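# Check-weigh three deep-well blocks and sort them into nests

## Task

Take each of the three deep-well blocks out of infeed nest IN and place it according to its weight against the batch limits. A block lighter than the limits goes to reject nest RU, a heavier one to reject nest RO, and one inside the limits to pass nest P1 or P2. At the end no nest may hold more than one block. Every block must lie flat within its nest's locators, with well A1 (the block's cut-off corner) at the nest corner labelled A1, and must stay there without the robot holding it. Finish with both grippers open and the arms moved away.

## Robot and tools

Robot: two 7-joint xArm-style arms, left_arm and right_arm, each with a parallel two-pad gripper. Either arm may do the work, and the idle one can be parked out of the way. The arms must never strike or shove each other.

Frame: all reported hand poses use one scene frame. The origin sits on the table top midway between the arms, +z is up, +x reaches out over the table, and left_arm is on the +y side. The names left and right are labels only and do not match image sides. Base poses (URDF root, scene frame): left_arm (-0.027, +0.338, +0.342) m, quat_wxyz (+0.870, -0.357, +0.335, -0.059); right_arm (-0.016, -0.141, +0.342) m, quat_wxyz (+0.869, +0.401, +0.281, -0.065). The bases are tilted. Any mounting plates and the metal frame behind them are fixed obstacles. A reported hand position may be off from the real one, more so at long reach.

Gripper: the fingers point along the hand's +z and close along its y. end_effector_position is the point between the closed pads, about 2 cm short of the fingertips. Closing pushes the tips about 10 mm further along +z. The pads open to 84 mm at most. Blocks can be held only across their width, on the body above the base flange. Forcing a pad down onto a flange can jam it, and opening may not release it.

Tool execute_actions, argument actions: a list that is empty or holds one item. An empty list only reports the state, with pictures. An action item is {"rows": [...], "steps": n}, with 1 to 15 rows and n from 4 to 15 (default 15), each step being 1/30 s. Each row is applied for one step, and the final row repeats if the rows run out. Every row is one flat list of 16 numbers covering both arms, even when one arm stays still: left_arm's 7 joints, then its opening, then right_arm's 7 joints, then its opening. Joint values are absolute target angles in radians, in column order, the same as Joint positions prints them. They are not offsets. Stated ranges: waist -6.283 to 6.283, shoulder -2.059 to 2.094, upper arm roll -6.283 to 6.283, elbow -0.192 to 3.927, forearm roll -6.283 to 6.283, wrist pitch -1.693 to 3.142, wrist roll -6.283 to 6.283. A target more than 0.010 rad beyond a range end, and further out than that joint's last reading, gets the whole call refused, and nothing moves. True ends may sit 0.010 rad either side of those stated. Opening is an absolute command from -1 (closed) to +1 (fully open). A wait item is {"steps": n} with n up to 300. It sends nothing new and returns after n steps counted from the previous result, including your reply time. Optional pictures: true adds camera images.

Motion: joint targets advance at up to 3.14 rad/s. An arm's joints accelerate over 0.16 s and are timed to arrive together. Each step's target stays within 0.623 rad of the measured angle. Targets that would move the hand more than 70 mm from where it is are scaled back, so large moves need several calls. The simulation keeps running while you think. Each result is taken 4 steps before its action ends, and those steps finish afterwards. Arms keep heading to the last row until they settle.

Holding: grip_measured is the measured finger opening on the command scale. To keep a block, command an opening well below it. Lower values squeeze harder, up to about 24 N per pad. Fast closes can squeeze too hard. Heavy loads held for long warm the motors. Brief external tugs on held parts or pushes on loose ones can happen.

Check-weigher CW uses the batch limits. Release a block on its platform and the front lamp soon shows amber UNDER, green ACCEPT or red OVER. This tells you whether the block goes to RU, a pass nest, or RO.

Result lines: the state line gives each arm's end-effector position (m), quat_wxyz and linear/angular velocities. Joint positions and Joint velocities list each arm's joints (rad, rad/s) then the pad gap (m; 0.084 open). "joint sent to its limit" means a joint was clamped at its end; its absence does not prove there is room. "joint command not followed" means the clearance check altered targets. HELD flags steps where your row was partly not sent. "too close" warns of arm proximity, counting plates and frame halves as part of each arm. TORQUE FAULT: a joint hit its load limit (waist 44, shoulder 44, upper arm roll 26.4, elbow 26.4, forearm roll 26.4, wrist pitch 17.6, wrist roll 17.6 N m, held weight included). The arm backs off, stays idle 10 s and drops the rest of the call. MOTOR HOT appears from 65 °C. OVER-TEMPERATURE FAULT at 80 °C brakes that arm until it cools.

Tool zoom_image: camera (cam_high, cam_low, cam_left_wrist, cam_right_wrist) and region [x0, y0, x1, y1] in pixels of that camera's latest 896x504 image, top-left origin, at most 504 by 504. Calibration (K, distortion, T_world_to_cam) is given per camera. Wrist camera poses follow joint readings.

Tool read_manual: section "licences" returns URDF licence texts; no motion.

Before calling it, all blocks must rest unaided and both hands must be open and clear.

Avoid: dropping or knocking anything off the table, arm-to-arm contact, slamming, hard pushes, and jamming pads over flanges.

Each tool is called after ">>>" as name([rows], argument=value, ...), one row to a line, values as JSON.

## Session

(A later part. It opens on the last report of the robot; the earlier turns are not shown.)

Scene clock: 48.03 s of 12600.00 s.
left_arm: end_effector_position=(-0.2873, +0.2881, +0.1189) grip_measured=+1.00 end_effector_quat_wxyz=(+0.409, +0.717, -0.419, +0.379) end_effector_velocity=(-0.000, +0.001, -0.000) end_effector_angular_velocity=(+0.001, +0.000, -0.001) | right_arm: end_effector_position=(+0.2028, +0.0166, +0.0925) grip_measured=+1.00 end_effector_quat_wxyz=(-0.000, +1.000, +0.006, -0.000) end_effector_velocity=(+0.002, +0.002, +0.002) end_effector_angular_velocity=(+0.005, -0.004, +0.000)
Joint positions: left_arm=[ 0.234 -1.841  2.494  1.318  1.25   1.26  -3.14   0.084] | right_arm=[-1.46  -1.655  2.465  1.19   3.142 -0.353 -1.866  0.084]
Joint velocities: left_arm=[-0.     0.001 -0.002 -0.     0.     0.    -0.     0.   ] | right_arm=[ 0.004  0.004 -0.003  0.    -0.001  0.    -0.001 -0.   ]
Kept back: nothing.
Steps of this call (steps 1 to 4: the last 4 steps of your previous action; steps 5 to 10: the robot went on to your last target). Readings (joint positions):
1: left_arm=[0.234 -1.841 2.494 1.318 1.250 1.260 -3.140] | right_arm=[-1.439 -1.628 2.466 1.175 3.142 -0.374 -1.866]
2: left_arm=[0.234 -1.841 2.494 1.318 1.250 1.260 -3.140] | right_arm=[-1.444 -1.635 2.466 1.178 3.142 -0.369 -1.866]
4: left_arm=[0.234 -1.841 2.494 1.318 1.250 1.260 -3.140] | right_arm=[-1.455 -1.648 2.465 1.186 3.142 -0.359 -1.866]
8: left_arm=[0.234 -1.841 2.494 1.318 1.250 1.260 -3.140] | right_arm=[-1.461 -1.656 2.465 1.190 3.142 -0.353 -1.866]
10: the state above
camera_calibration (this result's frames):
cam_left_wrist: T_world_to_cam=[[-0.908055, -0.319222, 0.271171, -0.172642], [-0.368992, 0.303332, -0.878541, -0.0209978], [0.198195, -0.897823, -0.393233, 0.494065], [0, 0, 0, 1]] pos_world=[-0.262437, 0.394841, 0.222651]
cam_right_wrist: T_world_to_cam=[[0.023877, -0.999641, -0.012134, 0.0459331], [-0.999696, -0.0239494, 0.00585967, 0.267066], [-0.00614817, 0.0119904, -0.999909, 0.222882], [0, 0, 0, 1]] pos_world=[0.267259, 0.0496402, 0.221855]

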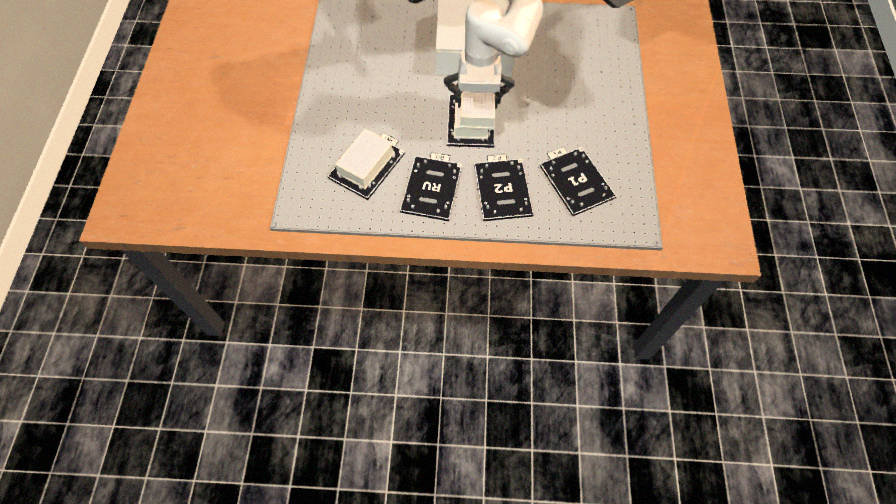

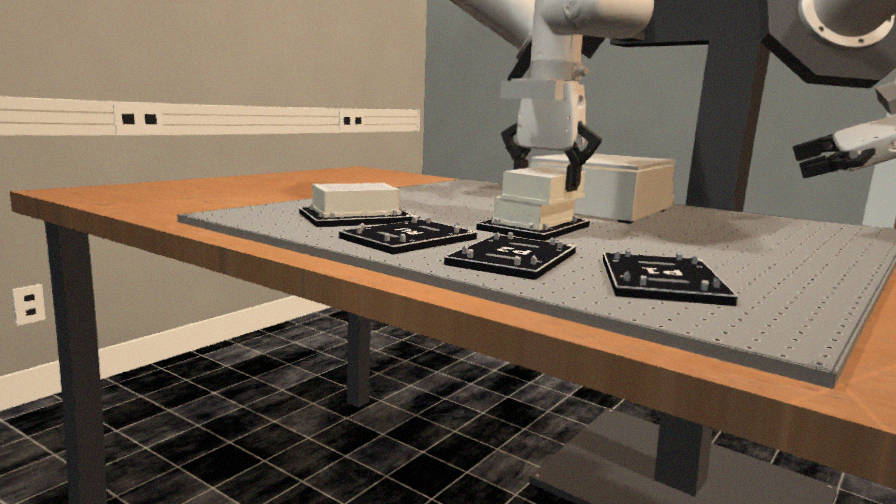

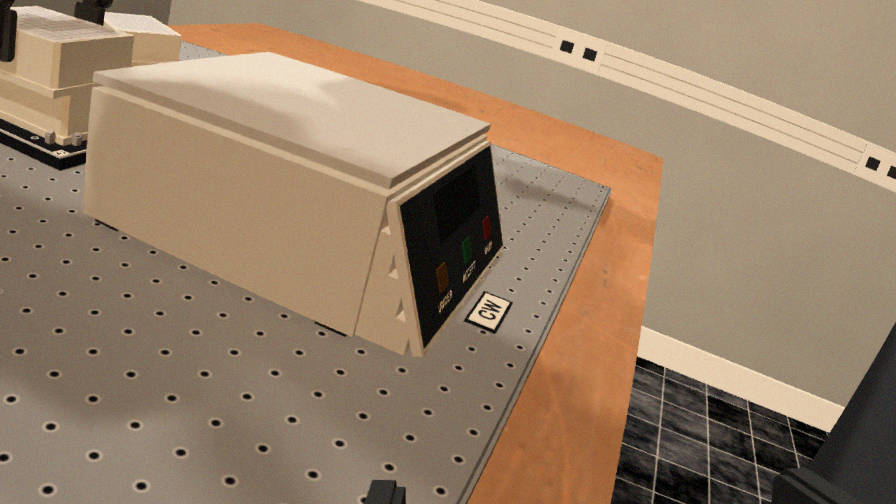

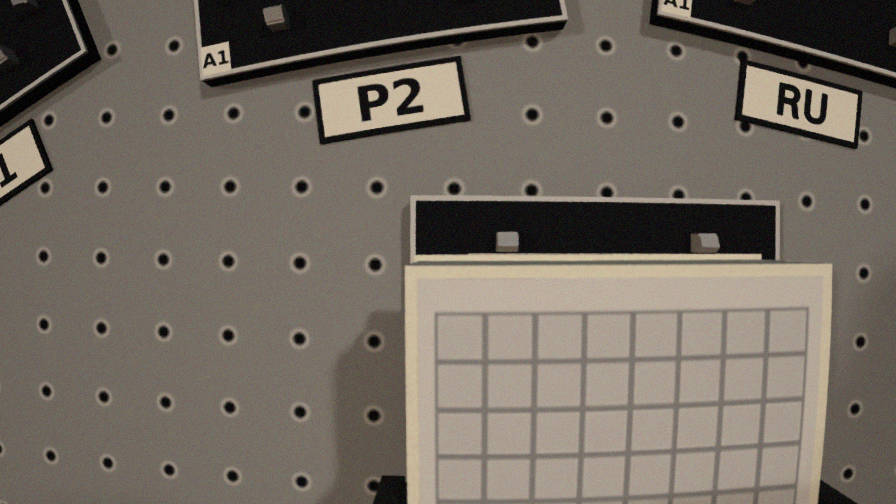

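>>> execute_actions([
  {"rows":[[0.234,-1.841,2.494,1.318,1.25,1.26,-3.14,1,-1.4606,-1.6554,2.4651,1.1902,3.1416,-0.3531,-1.866,0]],"steps":10},
])

>>> execute_actions([
  {"rows":[[0.234,-1.841,2.494,1.318,1.25,1.26,-3.14,1,-1.3,-1.455,2.463,1.1,3.1416,-0.52,-1.853,0]],"steps":12},
])

>>> execute_actions([
  {"rows":[[0.234,-1.841,2.494,1.318,1.25,1.26,-3.14,1,-1.1,-1.62,2.78,1.3,3.1416,-0.66,-1.45,0]],"steps":14},
])

>>> execute_actions([
  {"rows":[[0.234,-1.841,2.494,1.318,1.25,1.26,-3.14,1,-0.9813,-1.7401,3.0177,1.3405,3.1416,-0.6175,-1.1777,0]],"steps":14},
])

>>> execute_actions([
  {"rows":[[0.234,-1.841,2.494,1.318,1.25,1.26,-3.14,1,-0.986,-1.775,3.017,1.35,3.1416,-0.593,-1.1777,0],[0.234,-1.841,2.494,1.318,1.25,1.26,-3.14,1,-0.986,-1.775,3.017,1.35,3.1416,-0.593,-1.1777,0],[0.234,-1.841,2.494,1.318,1.25,1.26,-3.14,1,-0.99,-1.811,3.016,1.361,3.1416,-0.567,-1.1777,0],[0.234,-1.841,2.494,1.318,1.25,1.26,-3.14,1,-0.99,-1.811,3.016,1.361,3.1416,-0.567,-1.1777,0],[0.234,-1.841,2.494,1.318,1.25,1.26,-3.14,1,-0.992,-1.822,3.015,1.364,3.1416,-0.56,-1.1777,0],[0.234,-1.841,2.494,1.318,1.25,1.26,-3.14,1,-0.992,-1.822,3.015,1.364,3.1416,-0.56,-1.1777,0],[0.234,-1.841,2.494,1.318,1.25,1.26,-3.14,1,-0.992,-1.822,3.015,1.364,3.1416,-0.56,-1.1777,0],[0.234,-1.841,2.494,1.318,1.25,1.26,-3.14,1,-0.993,-1.832,3.015,1.3676,3.1416,-0.553,-1.1777,0]]},
])

>>> execute_actions([
  {"rows":[[0.234,-1.841,2.494,1.318,1.25,1.26,-3.14,1,-0.993,-1.832,3.015,1.3676,3.1416,-0.553,-1.1777,1]]},
])

>>> execute_actions([
  {"steps":40},
], pictures=true)

Scene clock: 48.90 s of 12600.00 s.
left_arm: end_effector_position=(-0.2873, +0.2881, +0.1189) grip_measured=+1.00 end_effector_quat_wxyz=(+0.409, +0.717, -0.419, +0.379) end_effector_velocity=(+0.000, +0.001, -0.001) end_effector_angular_velocity=(+0.002, -0.001, +0.000) | right_arm: end_effector_position=(+0.2028, +0.0167, +0.0925) grip_measured=+0.97 end_effector_quat_wxyz=(-0.000, +1.000, +0.006, -0.000) end_effector_velocity=(+0.000, -0.000, -0.000) end_effector_angular_velocity=(-0.000, +0.000, -0.001)
Joint positions: left_arm=[ 0.234 -1.841  2.494  1.318  1.25   1.26  -3.14   0.084] | right_arm=[-1.46  -1.655  2.465  1.19   3.142 -0.353 -1.866  0.083]
Joint velocities: left_arm=[ 0.    -0.002 -0.001  0.001  0.    -0.     0.     0.   ] | right_arm=[-0.001 -0.    -0.    -0.    -0.     0.     0.001  0.   ]
Steps of this call (steps 1 to 20: the robot went on to your last target; steps 21 to 26: the first 6 steps of this action). Readings (joint positions):
21: left_arm=[0.234 -1.841 2.494 1.318 1.250 1.260 -3.140] | right_arm=[-1.460 -1.655 2.465 1.190 3.142 -0.353 -1.866]
22: left_arm=[0.234 -1.841 2.494 1.318 1.250 1.260 -3.140] | right_arm=[-1.460 -1.655 2.465 1.190 3.142 -0.354 -1.866]
24: left_arm=[0.234 -1.841 2.494 1.318 1.250 1.260 -3.140] | right_arm=[-1.460 -1.655 2.465 1.190 3.142 -0.353 -1.866]
26: the state above

Scene clock: 49.30 s of 12600.00 s.
left_arm: end_effector_position=(-0.2873, +0.2881, +0.1189) grip_measured=+1.00 end_effector_quat_wxyz=(+0.409, +0.717, -0.419, +0.379) end_effector_velocity=(-0.000, -0.001, +0.000) end_effector_angular_velocity=(-0.000, +0.001, +0.001) | right_arm: end_effector_position=(+0.2045, +0.0223, +0.1881) grip_measured=+0.97 end_effector_quat_wxyz=(-0.009, +1.000, +0.000, +0.003) end_effector_velocity=(-0.019, +0.018, +0.140) end_effector_angular_velocity=(+0.077, +0.002, +0.021)
Joint positions: left_arm=[ 0.234 -1.841  2.494  1.318  1.25   1.26  -3.14   0.084] | right_arm=[-1.301 -1.456  2.463  1.112  3.142 -0.511 -1.854  0.083]
Joint velocities: left_arm=[ 0.    -0.     0.001  0.     0.    -0.    -0.     0.   ] | right_arm=[ 0.24   0.287  0.019 -0.085  0.004 -0.215  0.017 -0.   ]
Steps of this call (steps 1 to 4: the last 4 steps of your previous action; steps 5 to 12: the first 8 steps of this action). Readings (joint positions):
5: left_arm=[0.234 -1.841 2.494 1.318 1.250 1.260 -3.140] | right_arm=[-1.460 -1.655 2.465 1.190 3.142 -0.354 -1.866]
6: left_arm=[0.234 -1.841 2.494 1.318 1.250 1.260 -3.140] | right_arm=[-1.454 -1.647 2.465 1.185 3.142 -0.362 -1.865]
8: left_arm=[0.234 -1.841 2.494 1.318 1.250 1.260 -3.140] | right_arm=[-1.405 -1.586 2.465 1.149 3.142 -0.417 -1.861]
12: the state above

Scene clock: 49.77 s of 12600.00 s.
left_arm: end_effector_position=(-0.2873, +0.2881, +0.1189) grip_measured=+1.00 end_effector_quat_wxyz=(+0.409, +0.717, -0.419, +0.379) end_effector_velocity=(+0.000, +0.001, -0.000) end_effector_angular_velocity=(+0.001, -0.000, -0.001) | right_arm: end_effector_position=(+0.0790, +0.0725, +0.2120) grip_measured=+0.97 end_effector_quat_wxyz=(-0.008, +1.000, +0.006, +0.011) end_effector_velocity=(-0.483, +0.089, +0.052) end_effector_angular_velocity=(-0.006, -0.032, +0.079)
Joint positions: left_arm=[ 0.234 -1.841  2.494  1.318  1.25   1.26  -3.14   0.084] | right_arm=[-1.132 -1.595  2.732  1.269  3.142 -0.637 -1.516  0.083]
Joint velocities: left_arm=[-0.     0.001 -0.001 -0.001  0.    -0.001 -0.     0.   ] | right_arm=[ 0.6   -0.46   0.952  0.561  0.01  -0.384  1.101  0.   ]
Steps of this call (steps 1 to 4: the last 4 steps of your previous action; steps 5 to 14: the first 10 steps of this action). Readings (joint positions):
5: left_arm=[0.234 -1.841 2.494 1.318 1.250 1.260 -3.140] | right_arm=[-1.301 -1.457 2.464 1.098 3.142 -0.520 -1.852]
6: left_arm=[0.234 -1.841 2.494 1.318 1.250 1.260 -3.140] | right_arm=[-1.298 -1.462 2.468 1.103 3.141 -0.524 -1.841]
8: left_arm=[0.234 -1.841 2.494 1.318 1.250 1.260 -3.140] | right_arm=[-1.268 -1.491 2.514 1.137 3.140 -0.548 -1.771]
12: left_arm=[0.234 -1.841 2.494 1.318 1.250 1.260 -3.140] | right_arm=[-1.175 -1.561 2.665 1.228 3.142 -0.607 -1.599]
14: the state above

Scene clock: 50.23 s of 12600.00 s.
left_arm: end_effector_position=(-0.2873, +0.2881, +0.1189) grip_measured=+1.00 end_effector_quat_wxyz=(+0.409, +0.717, -0.419, +0.379) end_effector_velocity=(-0.000, -0.000, -0.000) end_effector_angular_velocity=(+0.000, +0.000, +0.000) | right_arm: end_effector_position=(-0.0616, +0.0474, +0.1799) grip_measured=+0.97 end_effector_quat_wxyz=(+0.003, +1.000, +0.006, -0.001) end_effector_velocity=(-0.089, -0.058, -0.042) end_effector_angular_velocity=(-0.075, +0.012, -0.018)
Joint positions: left_arm=[ 0.234 -1.841  2.494  1.318  1.25   1.26  -3.14   0.084] | right_arm=[-0.982 -1.74   3.021  1.337  3.143 -0.619 -1.188  0.083]
Joint velocities: left_arm=[-0.    -0.     0.     0.001  0.    -0.     0.    -0.   ] | right_arm=[ 0.104 -0.113  0.208  0.009  0.003  0.027  0.235  0.   ]
Steps of this call (steps 1 to 4: the last 4 steps of your previous action; steps 5 to 14: the first 10 steps of this action). Readings (joint positions):
5: left_arm=[0.234 -1.841 2.494 1.318 1.250 1.260 -3.140] | right_arm=[-1.099 -1.621 2.782 1.298 3.142 -0.659 -1.451]
6: left_arm=[0.234 -1.841 2.494 1.318 1.250 1.260 -3.140] | right_arm=[-1.097 -1.624 2.783 1.300 3.141 -0.656 -1.439]
8: left_arm=[0.234 -1.841 2.494 1.318 1.250 1.260 -3.140] | right_arm=[-1.072 -1.650 2.830 1.311 3.139 -0.645 -1.371]
12: left_arm=[0.234 -1.841 2.494 1.318 1.250 1.260 -3.140] | right_arm=[-0.999 -1.722 2.985 1.333 3.142 -0.623 -1.222]
14: the state above

Scene clock: 50.73 s of 12600.00 s.
left_arm: end_effector_position=(-0.2873, +0.2881, +0.1189) grip_measured=+1.00 end_effector_quat_wxyz=(+0.409, +0.717, -0.419, +0.379) end_effector_velocity=(-0.000, -0.000, +0.000) end_effector_angular_velocity=(+0.000, +0.000, +0.000) | right_arm: end_effector_position=(-0.0599, +0.0499, +0.1420) grip_measured=+0.97 end_effector_quat_wxyz=(+0.001, +1.000, -0.000, +0.000) end_effector_velocity=(-0.007, +0.013, -0.006) end_effector_angular_velocity=(+0.033, +0.014, +0.003)
Joint positions: left_arm=[ 0.234 -1.841  2.494  1.318  1.25   1.26  -3.14   0.084] | right_arm=[-0.993 -1.831  3.015  1.367  3.142 -0.554 -1.178  0.083]
Joint velocities: left_arm=[ 0.     0.     0.001 -0.    -0.    -0.001 -0.    -0.   ] | right_arm=[ 0.001 -0.02   0.003  0.029 -0.     0.027  0.001  0.   ]
Steps of this call (steps 1 to 4: the last 4 steps of your previous action; steps 5 to 15: the first 11 steps of this action). Readings (joint positions):
5: left_arm=[0.234 -1.841 2.494 1.318 1.250 1.260 -3.140] | right_arm=[-0.983 -1.740 3.013 1.341 3.141 -0.617 -1.178]
6: left_arm=[0.234 -1.841 2.494 1.318 1.250 1.260 -3.140] | right_arm=[-0.984 -1.746 3.013 1.345 3.141 -0.611 -1.178]
8: left_arm=[0.234 -1.841 2.494 1.318 1.250 1.260 -3.140] | right_arm=[-0.987 -1.775 3.014 1.354 3.141 -0.590 -1.178]
12: left_arm=[0.234 -1.841 2.494 1.318 1.250 1.260 -3.140] | right_arm=[-0.993 -1.824 3.015 1.360 3.142 -0.562 -1.178]
15: the state above

Scene clock: 51.23 s of 12600.00 s.
left_arm: end_effector_position=(-0.2873, +0.2881, +0.1189) grip_measured=+1.00 end_effector_quat_wxyz=(+0.409, +0.717, -0.419, +0.379) end_effector_velocity=(+0.000, +0.000, +0.000) end_effector_angular_velocity=(+0.001, -0.000, -0.001) | right_arm: end_effector_position=(-0.0604, +0.0503, +0.1418) grip_measured=+1.00 end_effector_quat_wxyz=(+0.000, +1.000, -0.000, -0.000) end_effector_velocity=(+0.000, -0.001, -0.001) end_effector_angular_velocity=(-0.003, -0.001, -0.001)
Joint positions: left_arm=[ 0.234 -1.841  2.494  1.318  1.25   1.26  -3.14   0.084] | right_arm=[-0.993 -1.832  3.015  1.368  3.142 -0.553 -1.178  0.084]
Joint velocities: left_arm=[ 0.     0.001 -0.    -0.001  0.    -0.001  0.     0.   ] | right_arm=[ 0.    -0.002 -0.001 -0.001  0.003  0.001 -0.001  0.   ]
Steps of this call (steps 1 to 4: the last 4 steps of your previous action; steps 5 to 15: the first 11 steps of this action). Readings (joint positions):
5: left_arm=[0.234 -1.841 2.494 1.318 1.250 1.260 -3.140] | right_arm=[-0.993 -1.831 3.015 1.368 3.142 -0.553 -1.178]
6: left_arm=[0.234 -1.841 2.494 1.318 1.250 1.260 -3.140] | right_arm=[-0.993 -1.831 3.015 1.368 3.142 -0.553 -1.178]
8: left_arm=[0.234 -1.841 2.494 1.318 1.250 1.260 -3.140] | right_arm=[-0.993 -1.831 3.015 1.368 3.142 -0.553 -1.178]
12: left_arm=[0.234 -1.841 2.494 1.318 1.250 1.260 -3.140] | right_arm=[-0.993 -1.831 3.015 1.368 3.142 -0.553 -1.178]
15: the state above

Scene clock: 52.57 s of 12600.00 s.
left_arm: end_effector_position=(-0.2873, +0.2881, +0.1189) grip_measured=+1.00 end_effector_quat_wxyz=(+0.409, +0.717, -0.419, +0.379) end_effector_velocity=(+0.000, +0.001, -0.000) end_effector_angular_velocity=(+0.001, -0.001, -0.001) | right_arm: end_effector_position=(-0.0603, +0.0502, +0.1416) grip_measured=+1.00 end_effector_quat_wxyz=(+0.000, +1.000, -0.000, -0.000) end_effector_velocity=(+0.001, +0.000, -0.000) end_effector_angular_velocity=(+0.001, -0.002, +0.001)
Joint positions: left_arm=[ 0.234 -1.841  2.494  1.318  1.25   1.26  -3.14   0.084] | right_arm=[-0.993 -1.832  3.015  1.368  3.142 -0.553 -1.178  0.084]
Joint velocities: left_arm=[-0.     0.001 -0.001 -0.001 -0.    -0.     0.     0.   ] | right_arm=[ 0.001 -0.    -0.001 -0.    -0.002  0.001  0.     0.   ]
Kept back: nothing.
Steps of this call (steps 1 to 4: the last 4 steps of your previous action; steps 5 to 15: the robot went on to your last target; steps 16 to 40: nothing new was sent). Readings (joint positions):
1: left_arm=[0.234 -1.841 2.494 1.318 1.250 1.260 -3.140] | right_arm=[-0.993 -1.832 3.015 1.368 3.142 -0.553 -1.178]
2: left_arm=[0.234 -1.841 2.494 1.318 1.250 1.260 -3.140] | right_arm=[-0.993 -1.832 3.015 1.368 3.142 -0.553 -1.178]
4: left_arm=[0.234 -1.841 2.494 1.318 1.250 1.260 -3.140] | right_arm=[-0.993 -1.832 3.015 1.368 3.142 -0.553 -1.178]
8: left_arm=[0.234 -1.841 2.494 1.318 1.250 1.260 -3.140] | right_arm=[-0.993 -1.832 3.015 1.368 3.142 -0.553 -1.178]
40: the state above
All arms were judged still, so your last target was given up. Only a new action makes them travel on or press farther. Fingers that are still opening or closing keep moving.
camera_calibration (this result's frames):
cam_left_wrist: T_world_to_cam=[[-0.908055, -0.319222, 0.271171, -0.172642], [-0.368992, 0.303332, -0.878541, -0.0209978], [0.198195, -0.897823, -0.393233, 0.494065], [0, 0, 0, 1]] pos_world=[-0.262437, 0.394841, 0.222651]
cam_right_wrist: T_world_to_cam=[[0.0112465, -0.99987, -0.0115576, 0.0855189], [-0.999918, -0.0113159, 0.00596057, 0.00389229], [-0.00609058, 0.0114896, -0.999915, 0.27004], [0, 0, 0, 1]] pos_world=[0.00457489, 0.0824492, 0.270982]

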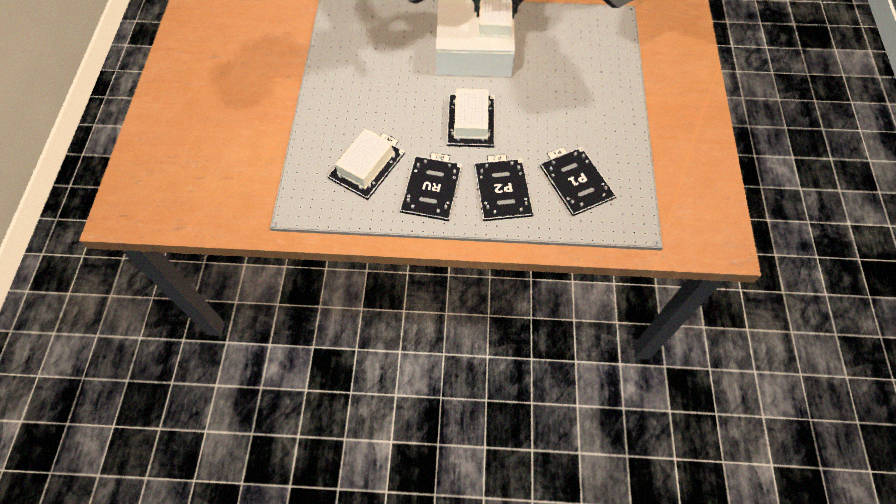

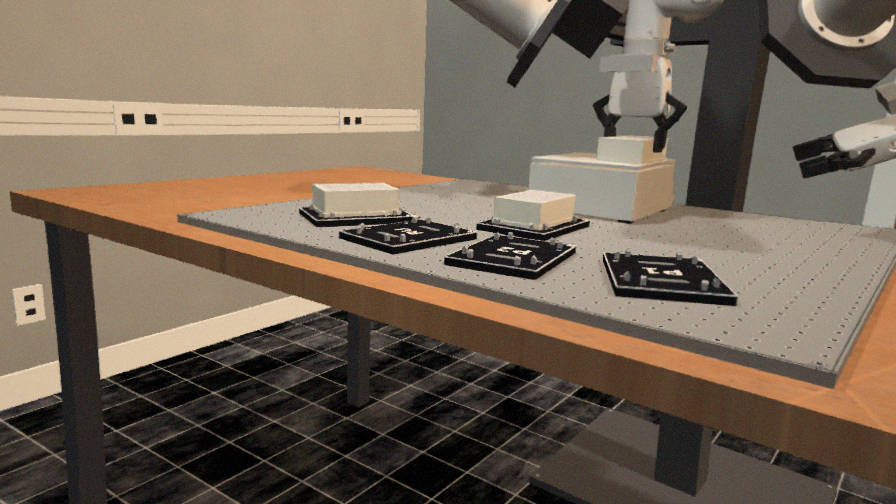

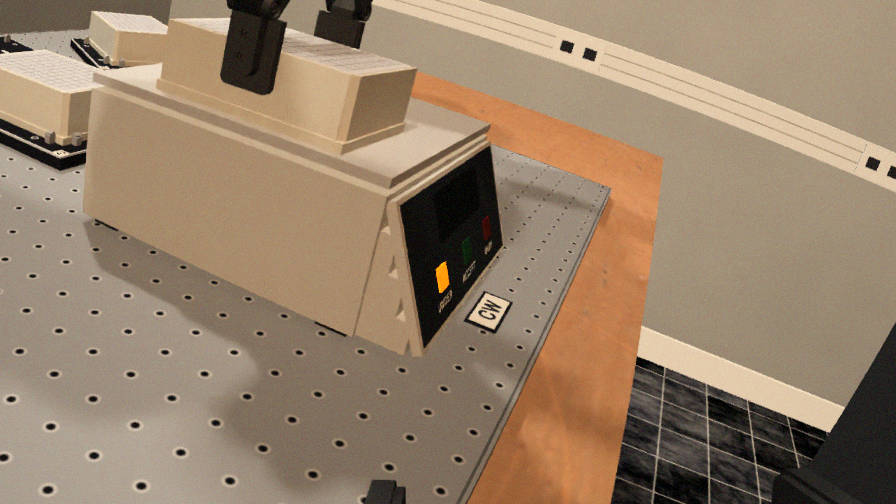

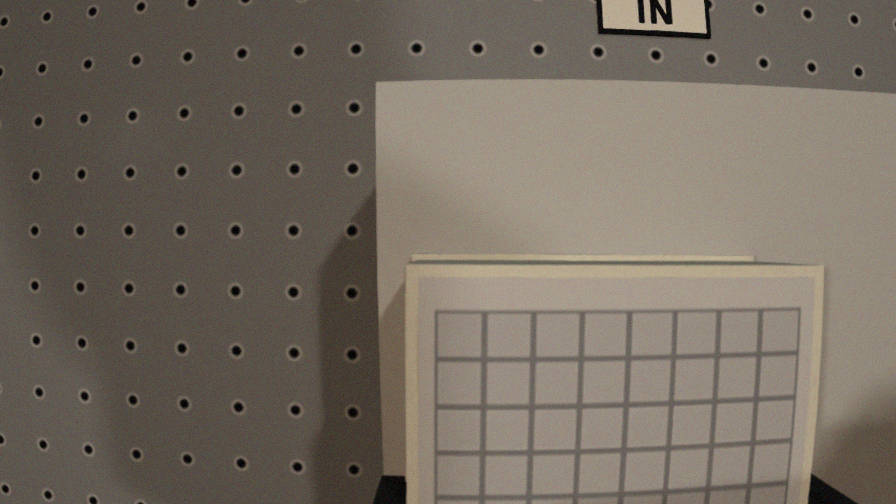

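>>> execute_actions([
  {"rows":[[0.234,-1.841,2.494,1.318,1.25,1.26,-3.14,1,-0.993,-1.832,3.015,1.3676,3.1416,-0.553,-1.1777,0]],"steps":10},
])

>>> execute_actions([
  {"rows":[[0.234,-1.841,2.494,1.318,1.25,1.26,-3.14,1,-0.9813,-1.7401,3.0177,1.3405,3.1416,-0.6175,-1.1777,0]],"steps":8},
])

>>> execute_actions([
  {"rows":[[0.234,-1.841,2.494,1.318,1.25,1.26,-3.14,1,-1.1,-1.62,2.78,1.3,3.1416,-0.66,-1.45,0]],"steps":10},
])

>>> execute_actions([
  {"rows":[[0.234,-1.841,2.494,1.318,1.25,1.26,-3.14,1,-1.3,-1.455,2.463,1.1,3.1416,-0.52,-1.853,0]],"steps":14},
])

>>> execute_actions([
  {"rows":[[0.234,-1.841,2.494,1.318,1.25,1.26,-3.14,1,-1.8026,-1.332,2.0853,1.353,3.1416,-0.4605,-2.301,0]]},
])

>>> execute_actions([
  {"steps":25},
], pictures=true)

Scene clock: 53.43 s of 12600.00 s.
left_arm: end_effector_position=(-0.2873, +0.2881, +0.1189) grip_measured=+1.00 end_effector_quat_wxyz=(+0.409, +0.717, -0.419, +0.379) end_effector_velocity=(+0.000, -0.001, +0.000) end_effector_angular_velocity=(-0.002, -0.000, +0.001) | right_arm: end_effector_position=(-0.0603, +0.0502, +0.1417) grip_measured=+0.96 end_effector_quat_wxyz=(+0.000, +1.000, -0.000, -0.000) end_effector_velocity=(-0.001, -0.000, -0.000) end_effector_angular_velocity=(+0.000, +0.002, +0.003)
Joint positions: left_arm=[ 0.234 -1.841  2.494  1.318  1.25   1.26  -3.14   0.084] | right_arm=[-0.993 -1.832  3.015  1.368  3.142 -0.553 -1.178  0.083]
Joint velocities: left_arm=[ 0.    -0.001  0.001  0.001  0.     0.001 -0.    -0.   ] | right_arm=[-0.    -0.     0.002  0.    -0.001  0.001 -0.     0.   ]
Steps of this call (steps 1 to 20: nothing new was sent; steps 21 to 26: the first 6 steps of this action). Readings (joint positions):
21: left_arm=[0.234 -1.841 2.494 1.318 1.250 1.260 -3.140] | right_arm=[-0.993 -1.832 3.015 1.368 3.142 -0.553 -1.178]
22: left_arm=[0.234 -1.841 2.494 1.318 1.250 1.260 -3.140] | right_arm=[-0.993 -1.832 3.015 1.368 3.142 -0.553 -1.178]
24: left_arm=[0.234 -1.841 2.494 1.318 1.250 1.260 -3.140] | right_arm=[-0.993 -1.832 3.015 1.368 3.142 -0.553 -1.178]
26: the state above

Scene clock: 53.70 s of 12600.00 s.
left_arm: end_effector_position=(-0.2873, +0.2881, +0.1189) grip_measured=+1.00 end_effector_quat_wxyz=(+0.409, +0.717, -0.419, +0.379) end_effector_velocity=(-0.000, +0.000, -0.000) end_effector_angular_velocity=(+0.001, +0.000, +0.000) | right_arm: end_effector_position=(-0.0591, +0.0465, +0.1645) grip_measured=+0.96 end_effector_quat_wxyz=(+0.005, +1.000, -0.000, +0.001) end_effector_velocity=(-0.024, +0.064, +0.357) end_effector_angular_velocity=(+0.182, +0.071, -0.006)
Joint positions: left_arm=[ 0.234 -1.841  2.494  1.318  1.25   1.26  -3.14   0.084] | right_arm=[-0.986 -1.776  3.017  1.344  3.142 -0.596 -1.178  0.083]
Joint velocities: left_arm=[-0.    -0.001 -0.001  0.002 -0.     0.    -0.     0.   ] | right_arm=[ 0.107  0.822  0.016 -0.144  0.002 -0.489  0.001  0.   ]
Steps of this call (steps 1 to 4: the last 4 steps of your previous action; steps 5 to 8: the first 4 steps of this action). Readings (joint positions):
5: left_arm=[0.234 -1.841 2.494 1.318 1.250 1.260 -3.140] | right_arm=[-0.993 -1.831 3.015 1.367 3.142 -0.554 -1.178]
6: left_arm=[0.234 -1.841 2.494 1.318 1.250 1.260 -3.140] | right_arm=[-0.992 -1.824 3.015 1.363 3.142 -0.560 -1.178]
8: the state above

Scene clock: 54.03 s of 12600.00 s.
left_arm: end_effector_position=(-0.2873, +0.2881, +0.1189) grip_measured=+1.00 end_effector_quat_wxyz=(+0.409, +0.717, -0.419, +0.379) end_effector_velocity=(-0.000, +0.000, -0.000) end_effector_angular_velocity=(+0.001, -0.000, +0.000) | right_arm: end_effector_position=(+0.0065, +0.0705, +0.2015) grip_measured=+0.96 end_effector_quat_wxyz=(-0.007, +1.000, +0.004, +0.009) end_effector_velocity=(+0.582, +0.155, +0.175) end_effector_angular_velocity=(+0.160, -0.171, -0.140)
Joint positions: left_arm=[ 0.234 -1.841  2.494  1.318  1.25   1.26  -3.14   0.084] | right_arm=[-1.052 -1.67   2.877  1.317  3.142 -0.642 -1.338  0.083]
Joint velocities: left_arm=[-0.    -0.001 -0.001  0.001 -0.     0.001  0.     0.   ] | right_arm=[-0.545  0.578 -1.197 -0.122 -0.03  -0.182 -1.149 -0.   ]
Steps of this call (steps 1 to 4: the last 4 steps of your previous action; steps 5 to 10: the first 6 steps of this action). Readings (joint positions):
5: left_arm=[0.234 -1.841 2.494 1.318 1.250 1.260 -3.140] | right_arm=[-0.981 -1.737 3.017 1.342 3.142 -0.617 -1.179]
6: left_arm=[0.234 -1.841 2.494 1.318 1.250 1.260 -3.140] | right_arm=[-0.986 -1.736 3.012 1.339 3.142 -0.619 -1.190]
8: left_arm=[0.234 -1.841 2.494 1.318 1.250 1.260 -3.140] | right_arm=[-1.014 -1.711 2.962 1.326 3.144 -0.629 -1.258]
10: the state above

Scene clock: 54.50 s of 12600.00 s.
left_arm: end_effector_position=(-0.2873, +0.2881, +0.1189) grip_measured=+1.00 end_effector_quat_wxyz=(+0.409, +0.717, -0.419, +0.379) end_effector_velocity=(-0.001, -0.000, +0.000) end_effector_angular_velocity=(-0.001, +0.001, +0.000) | right_arm: end_effector_position=(+0.1819, +0.0302, +0.1934) grip_measured=+0.96 end_effector_quat_wxyz=(-0.003, +1.000, +0.000, +0.003) end_effector_velocity=(+0.399, -0.279, -0.110) end_effector_angular_velocity=(-0.155, +0.101, -0.145)
Joint positions: left_arm=[ 0.234 -1.841  2.494  1.318  1.25   1.26  -3.14   0.084] | right_arm=[-1.268 -1.482  2.513  1.132  3.141 -0.542 -1.787  0.083]
Joint velocities: left_arm=[-0.     0.     0.001  0.001 -0.    -0.001 -0.    -0.   ] | right_arm=[-0.59   0.471 -0.948 -0.575 -0.009  0.366 -1.097  0.   ]
Steps of this call (steps 1 to 4: the last 4 steps of your previous action; steps 5 to 14: the first 10 steps of this action). Readings (joint positions):
5: left_arm=[0.234 -1.841 2.494 1.318 1.250 1.260 -3.140] | right_arm=[-1.103 -1.618 2.772 1.300 3.140 -0.659 -1.447]
6: left_arm=[0.234 -1.841 2.494 1.318 1.250 1.260 -3.140] | right_arm=[-1.106 -1.615 2.771 1.295 3.141 -0.654 -1.460]
8: left_arm=[0.234 -1.841 2.494 1.318 1.250 1.260 -3.140] | right_arm=[-1.135 -1.590 2.732 1.261 3.144 -0.628 -1.532]
12: left_arm=[0.234 -1.841 2.494 1.318 1.250 1.260 -3.140] | right_arm=[-1.226 -1.516 2.579 1.174 3.141 -0.570 -1.704]
14: the state above

Scene clock: 55.00 s of 12600.00 s.
left_arm: end_effector_position=(-0.2873, +0.2881, +0.1189) grip_measured=+1.00 end_effector_quat_wxyz=(+0.409, +0.717, -0.419, +0.379) end_effector_velocity=(+0.001, -0.001, +0.000) end_effector_angular_velocity=(-0.002, -0.001, +0.002) | right_arm: end_effector_position=(+0.3482, -0.0192, +0.1379) grip_measured=+0.96 end_effector_quat_wxyz=(-0.019, +0.998, -0.058, -0.010) end_effector_velocity=(+0.454, -0.304, -0.213) end_effector_angular_velocity=(-0.134, -0.066, -0.369)
Joint positions: left_arm=[ 0.234 -1.841  2.494  1.318  1.25   1.26  -3.14   0.084] | right_arm=[-1.634 -1.373  2.213  1.272  3.142 -0.48  -2.15   0.083]
Joint velocities: left_arm=[-0.    -0.001  0.001  0.    -0.     0.002 -0.    -0.   ] | right_arm=[-1.019  0.251 -0.788  0.485 -0.006  0.118 -0.889  0.   ]
Steps of this call (steps 1 to 4: the last 4 steps of your previous action; steps 5 to 15: the first 11 steps of this action). Readings (joint positions):
5: left_arm=[0.234 -1.841 2.494 1.318 1.250 1.260 -3.140] | right_arm=[-1.302 -1.456 2.463 1.100 3.141 -0.521 -1.852]
6: left_arm=[0.234 -1.841 2.494 1.318 1.250 1.260 -3.140] | right_arm=[-1.308 -1.454 2.463 1.106 3.142 -0.520 -1.862]
8: left_arm=[0.234 -1.841 2.494 1.318 1.250 1.260 -3.140] | right_arm=[-1.369 -1.440 2.424 1.142 3.144 -0.512 -1.923]
12: left_arm=[0.234 -1.841 2.494 1.318 1.250 1.260 -3.140] | right_arm=[-1.529 -1.399 2.293 1.221 3.142 -0.493 -2.058]
15: the state above

Scene clock: 55.83 s of 12600.00 s.
left_arm: end_effector_position=(-0.2873, +0.2881, +0.1189) grip_measured=+1.00 end_effector_quat_wxyz=(+0.409, +0.717, -0.419, +0.379) end_effector_velocity=(-0.000, +0.001, +0.000) end_effector_angular_velocity=(-0.000, -0.000, -0.001) | right_arm: end_effector_position=(+0.4181, -0.0832, +0.1001) grip_measured=+0.96 end_effector_quat_wxyz=(-0.000, +0.996, -0.084, -0.000) end_effector_velocity=(+0.001, -0.002, -0.001) end_effector_angular_velocity=(-0.003, +0.000, -0.003)
Joint positions: left_arm=[ 0.234 -1.841  2.494  1.318  1.25   1.26  -3.14   0.084] | right_arm=[-1.802 -1.332  2.086  1.353  3.142 -0.461 -2.301  0.083]
Joint velocities: left_arm=[-0.     0.001 -0.002 -0.001  0.     0.001 -0.     0.   ] | right_arm=[-0.003  0.001 -0.003  0.    -0.001  0.    -0.    -0.   ]
Kept back: nothing.
Steps of this call (steps 1 to 4: the last 4 steps of your previous action; steps 5 to 25: the robot went on to your last target). Readings (joint positions):
1: left_arm=[0.234 -1.841 2.494 1.318 1.250 1.260 -3.140] | right_arm=[-1.667 -1.365 2.187 1.288 3.142 -0.476 -2.180]
2: left_arm=[0.234 -1.841 2.494 1.318 1.250 1.260 -3.140] | right_arm=[-1.700 -1.357 2.162 1.303 3.142 -0.472 -2.209]
4: left_arm=[0.234 -1.841 2.494 1.318 1.250 1.260 -3.140] | right_arm=[-1.762 -1.342 2.115 1.332 3.141 -0.465 -2.263]
8: left_arm=[0.234 -1.841 2.494 1.318 1.250 1.260 -3.140] | right_arm=[-1.805 -1.331 2.081 1.349 3.141 -0.461 -2.299]
25: the state above
camera_calibration (this result's frames):
cam_left_wrist: T_world_to_cam=[[-0.908055, -0.319222, 0.27117, -0.172642], [-0.368992, 0.303333, -0.878541, -0.0209978], [0.198195, -0.897823, -0.393233, 0.494065], [0, 0, 0, 1]] pos_world=[-0.262437, 0.394841, 0.222651]
cam_right_wrist: T_world_to_cam=[[-0.155917, -0.987693, -0.012348, 0.0173195], [-0.98776, 0.155848, 0.00640307, 0.48976], [-0.00439985, 0.0131952, -0.999903, 0.232412], [0, 0, 0, 1]] pos_world=[0.487489, -0.0622884, 0.229467]

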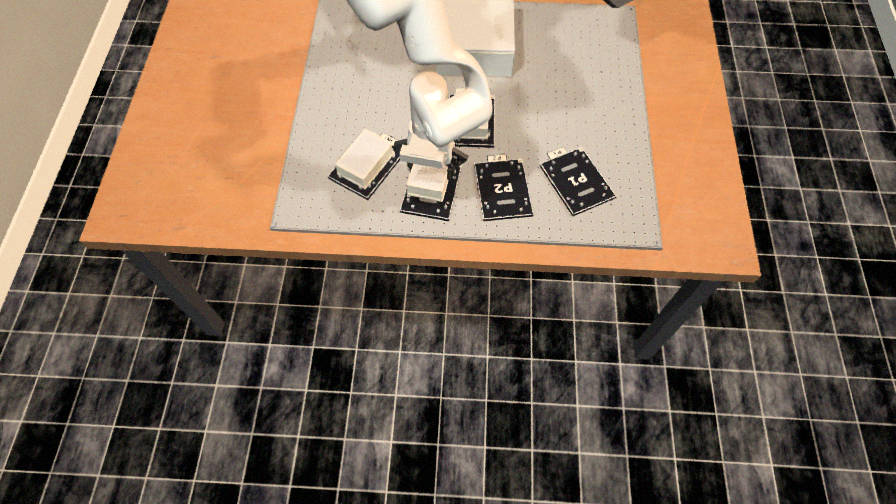

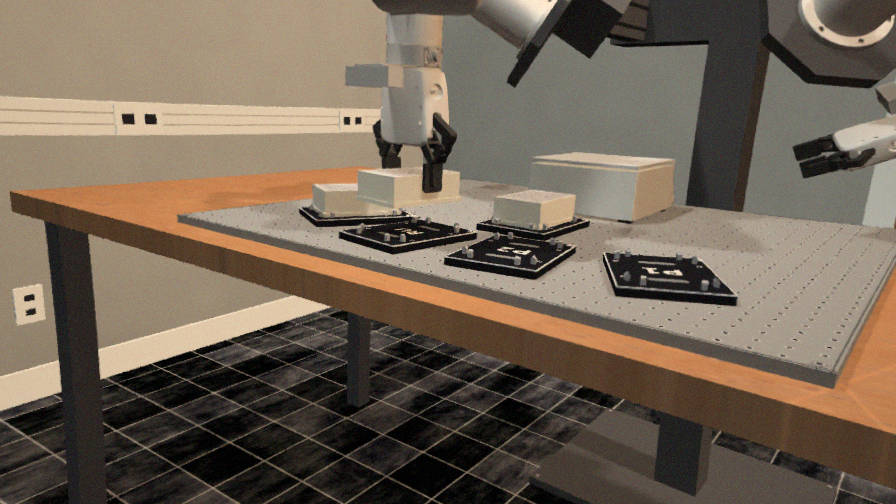

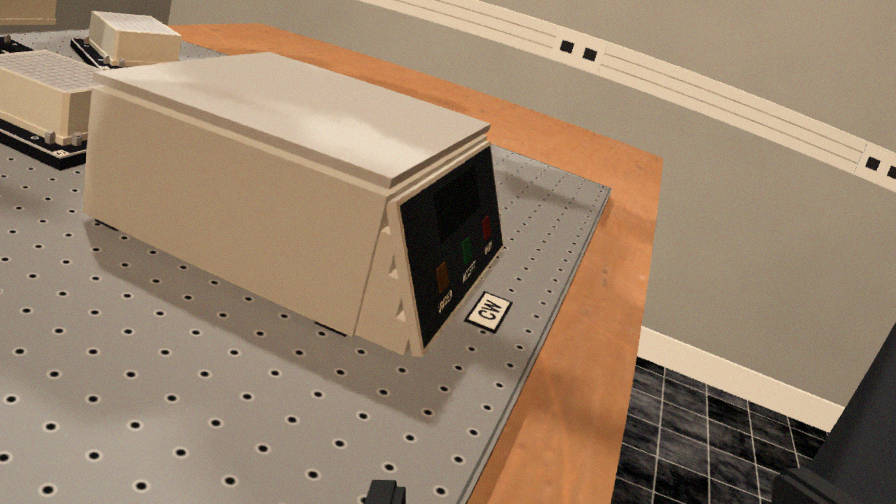

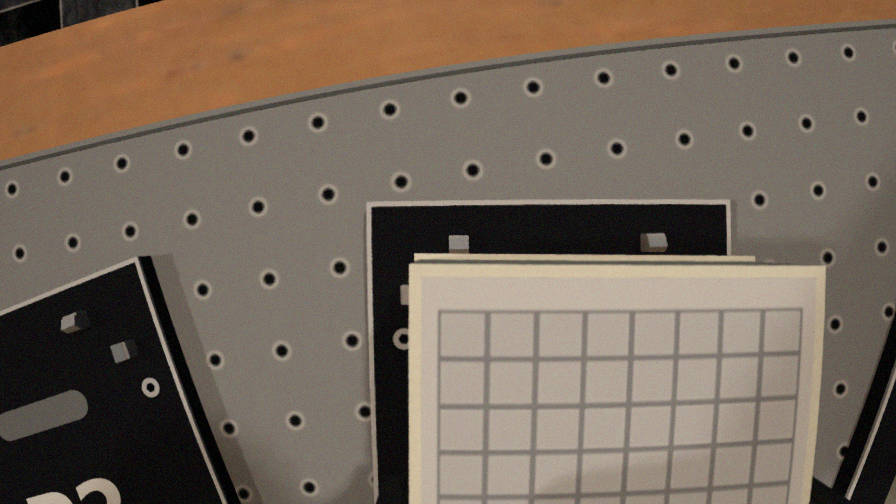

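>>> execute_actions([
  {"rows":[[0.234,-1.841,2.494,1.318,1.25,1.26,-3.14,1,-1.831,-1.349,2.0925,1.369,3.1416,-0.4455,-2.306,0],[0.234,-1.841,2.494,1.318,1.25,1.26,-3.14,1,-1.831,-1.349,2.0925,1.369,3.1416,-0.4455,-2.306,0],[0.234,-1.841,2.494,1.318,1.25,1.26,-3.14,1,-1.86,-1.3655,2.0985,1.3865,3.1416,-0.43,-2.306,0],[0.234,-1.841,2.494,1.318,1.25,1.26,-3.14,1,-1.86,-1.3655,2.0985,1.3865,3.1416,-0.43,-2.306,0],[0.234,-1.841,2.494,1.318,1.25,1.26,-3.14,1,-1.889,-1.382,2.1044,1.405,3.1416,-0.4155,-2.306,0]]},
])

>>> execute_actions([
  {"rows":[[0.234,-1.841,2.494,1.318,1.25,1.26,-3.14,1,-1.896,-1.3865,2.1058,1.41,3.1416,-0.412,-2.306,0],[0.234,-1.841,2.494,1.318,1.25,1.26,-3.14,1,-1.896,-1.3865,2.1058,1.41,3.1416,-0.412,-2.306,0],[0.234,-1.841,2.494,1.318,1.25,1.26,-3.14,1,-1.9035,-1.391,2.1072,1.4147,3.1416,-0.4082,-2.306,0],[0.234,-1.841,2.494,1.318,1.25,1.26,-3.14,1,-1.9035,-1.391,2.1072,1.4147,3.1416,-0.4082,-2.306,0],[0.234,-1.841,2.494,1.318,1.25,1.26,-3.14,1,-1.911,-1.3952,2.1087,1.4196,3.1416,-0.4046,-2.306,0],[0.234,-1.841,2.494,1.318,1.25,1.26,-3.14,1,-1.911,-1.3952,2.1087,1.4196,3.1416,-0.4046,-2.306,0],[0.234,-1.841,2.494,1.318,1.25,1.26,-3.14,1,-1.918,-1.3996,2.1101,1.4245,3.1416,-0.401,-2.306,0]]},
], pictures=true)

>>> zoom_image(camera="cam_low", region=[330, 170, 490, 270])

Scene clock: 57.83 s of 12600.00 s.
left_arm: end_effector_position=(-0.2873, +0.2881, +0.1189) grip_measured=+1.00 end_effector_quat_wxyz=(+0.409, +0.717, -0.419, +0.379) end_effector_velocity=(+0.000, -0.000, -0.000) end_effector_angular_velocity=(+0.001, +0.000, +0.000) | right_arm: end_effector_position=(+0.4170, -0.0847, +0.0636) grip_measured=+0.96 end_effector_quat_wxyz=(+0.002, +0.997, -0.081, -0.002) end_effector_velocity=(+0.021, +0.018, +0.012) end_effector_angular_velocity=(+0.044, -0.049, +0.001)
Joint positions: left_arm=[ 0.234 -1.841  2.494  1.318  1.25   1.26  -3.14   0.084] | right_arm=[-1.89  -1.382  2.103  1.404  3.141 -0.417 -2.306  0.083]
Joint velocities: left_arm=[ 0.    -0.     0.001 -0.    -0.    -0.002  0.    -0.   ] | right_arm=[ 0.019  0.015 -0.002  0.026  0.001  0.016 -0.004 -0.   ]
Steps of this call (steps 1 to 15: the robot went on to your last target; steps 16 to 49: nothing new was sent; steps 50 to 60: the first 11 steps of this action). Readings (joint positions):
50: left_arm=[0.234 -1.841 2.494 1.318 1.250 1.260 -3.140] | right_arm=[-1.803 -1.332 2.086 1.354 3.142 -0.460 -2.301]
51: left_arm=[0.234 -1.841 2.494 1.318 1.250 1.260 -3.140] | right_arm=[-1.809 -1.336 2.087 1.359 3.142 -0.456 -2.303]
53: left_arm=[0.234 -1.841 2.494 1.318 1.250 1.260 -3.140] | right_arm=[-1.834 -1.350 2.093 1.374 3.142 -0.443 -2.305]
57: left_arm=[0.234 -1.841 2.494 1.318 1.250 1.260 -3.140] | right_arm=[-1.887 -1.381 2.103 1.400 3.142 -0.418 -2.306]
60: the state above

Scene clock: 58.33 s of 12600.00 s.
left_arm: end_effector_position=(-0.2873, +0.2881, +0.1189) grip_measured=+1.00 end_effector_quat_wxyz=(+0.409, +0.717, -0.419, +0.379) end_effector_velocity=(+0.001, -0.001, +0.000) end_effector_angular_velocity=(-0.002, -0.001, +0.001) | right_arm: end_effector_position=(+0.4176, -0.0833, +0.0528) grip_measured=+0.97 end_effector_quat_wxyz=(+0.001, +0.997, -0.081, -0.001) end_effector_velocity=(+0.001, -0.000, -0.003) end_effector_angular_velocity=(+0.001, -0.001, -0.010)
Joint positions: left_arm=[ 0.234 -1.841  2.494  1.318  1.25   1.26  -3.14   0.084] | right_arm=[-1.916 -1.398  2.109  1.424  3.141 -0.403 -2.306  0.083]
Joint velocities: left_arm=[-0.    -0.001  0.001 -0.     0.     0.001  0.    -0.   ] | right_arm=[-0.009 -0.004 -0.     0.006  0.003  0.004  0.005  0.   ]
Steps of this call (steps 1 to 4: the last 4 steps of your previous action; steps 5 to 15: the first 11 steps of this action). Readings (joint positions):
5: left_arm=[0.234 -1.841 2.494 1.318 1.250 1.260 -3.140] | right_arm=[-1.889 -1.382 2.105 1.406 3.142 -0.415 -2.306]
6: left_arm=[0.234 -1.841 2.494 1.318 1.250 1.260 -3.140] | right_arm=[-1.891 -1.383 2.105 1.408 3.142 -0.414 -2.306]
8: left_arm=[0.234 -1.841 2.494 1.318 1.250 1.260 -3.140] | right_arm=[-1.897 -1.387 2.106 1.411 3.141 -0.412 -2.306]
12: left_arm=[0.234 -1.841 2.494 1.318 1.250 1.260 -3.140] | right_arm=[-1.912 -1.396 2.108 1.421 3.141 -0.405 -2.307]
15: the state above
camera_calibration (this result's frames):
cam_left_wrist: T_world_to_cam=[[-0.908055, -0.319222, 0.271171, -0.172642], [-0.368992, 0.303332, -0.878541, -0.0209978], [0.198195, -0.897823, -0.393233, 0.494065], [0, 0, 0, 1]] pos_world=[-0.262437, 0.394841, 0.222651]
cam_right_wrist: T_world_to_cam=[[-0.149491, -0.988705, -0.0106818, 0.0136503], [-0.988749, 0.149422, 0.00700934, 0.489434], [-0.00533408, 0.0116094, -0.999918, 0.18532], [0, 0, 0, 1]] pos_world=[0.486957, -0.0617875, 0.18202]

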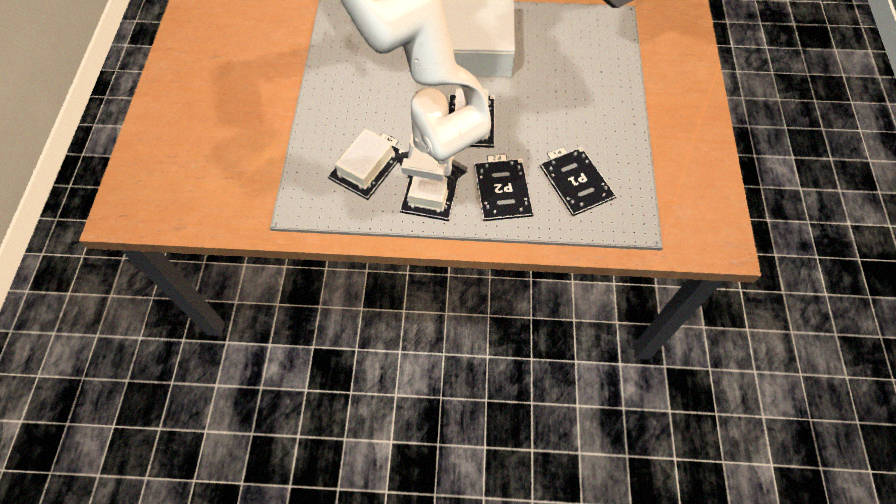

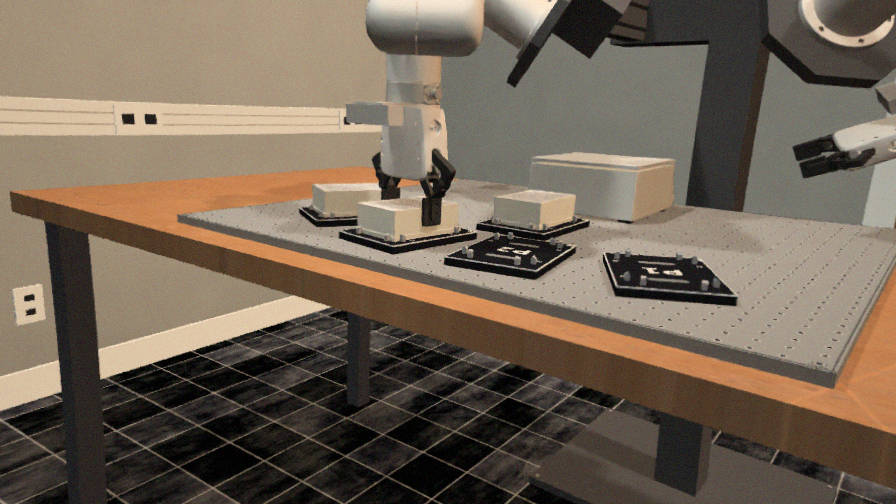

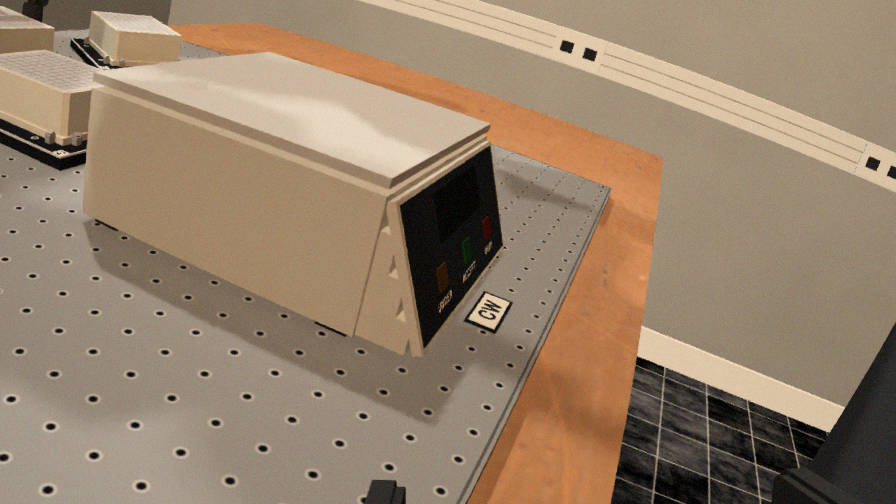

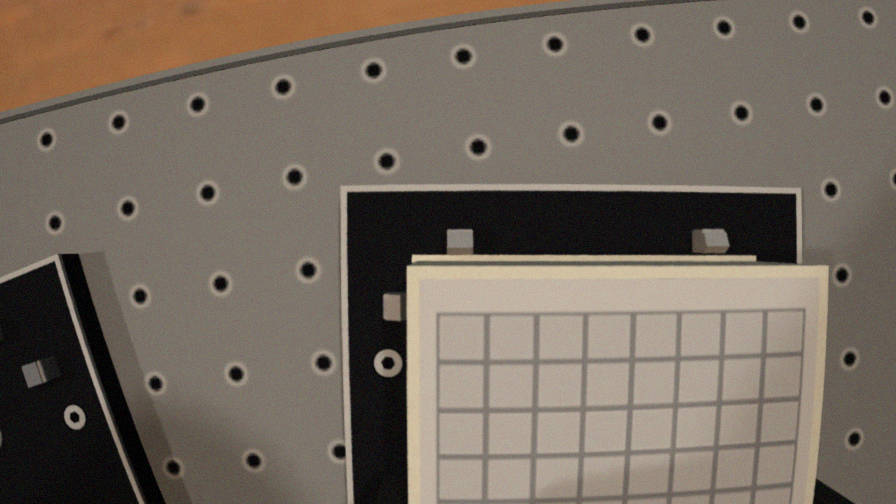

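Region (330, 170, 490, 270) of cam_low's 896x504 image, scaled by 3.150, with more detail than that image has; it fills the top 315 rows of this view, and the rest is white.

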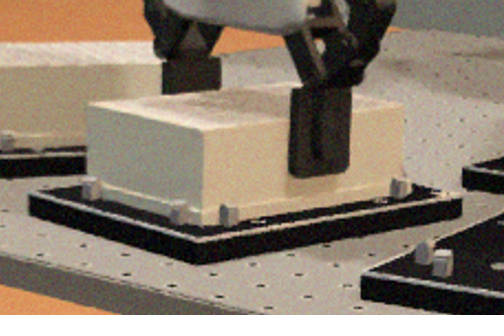

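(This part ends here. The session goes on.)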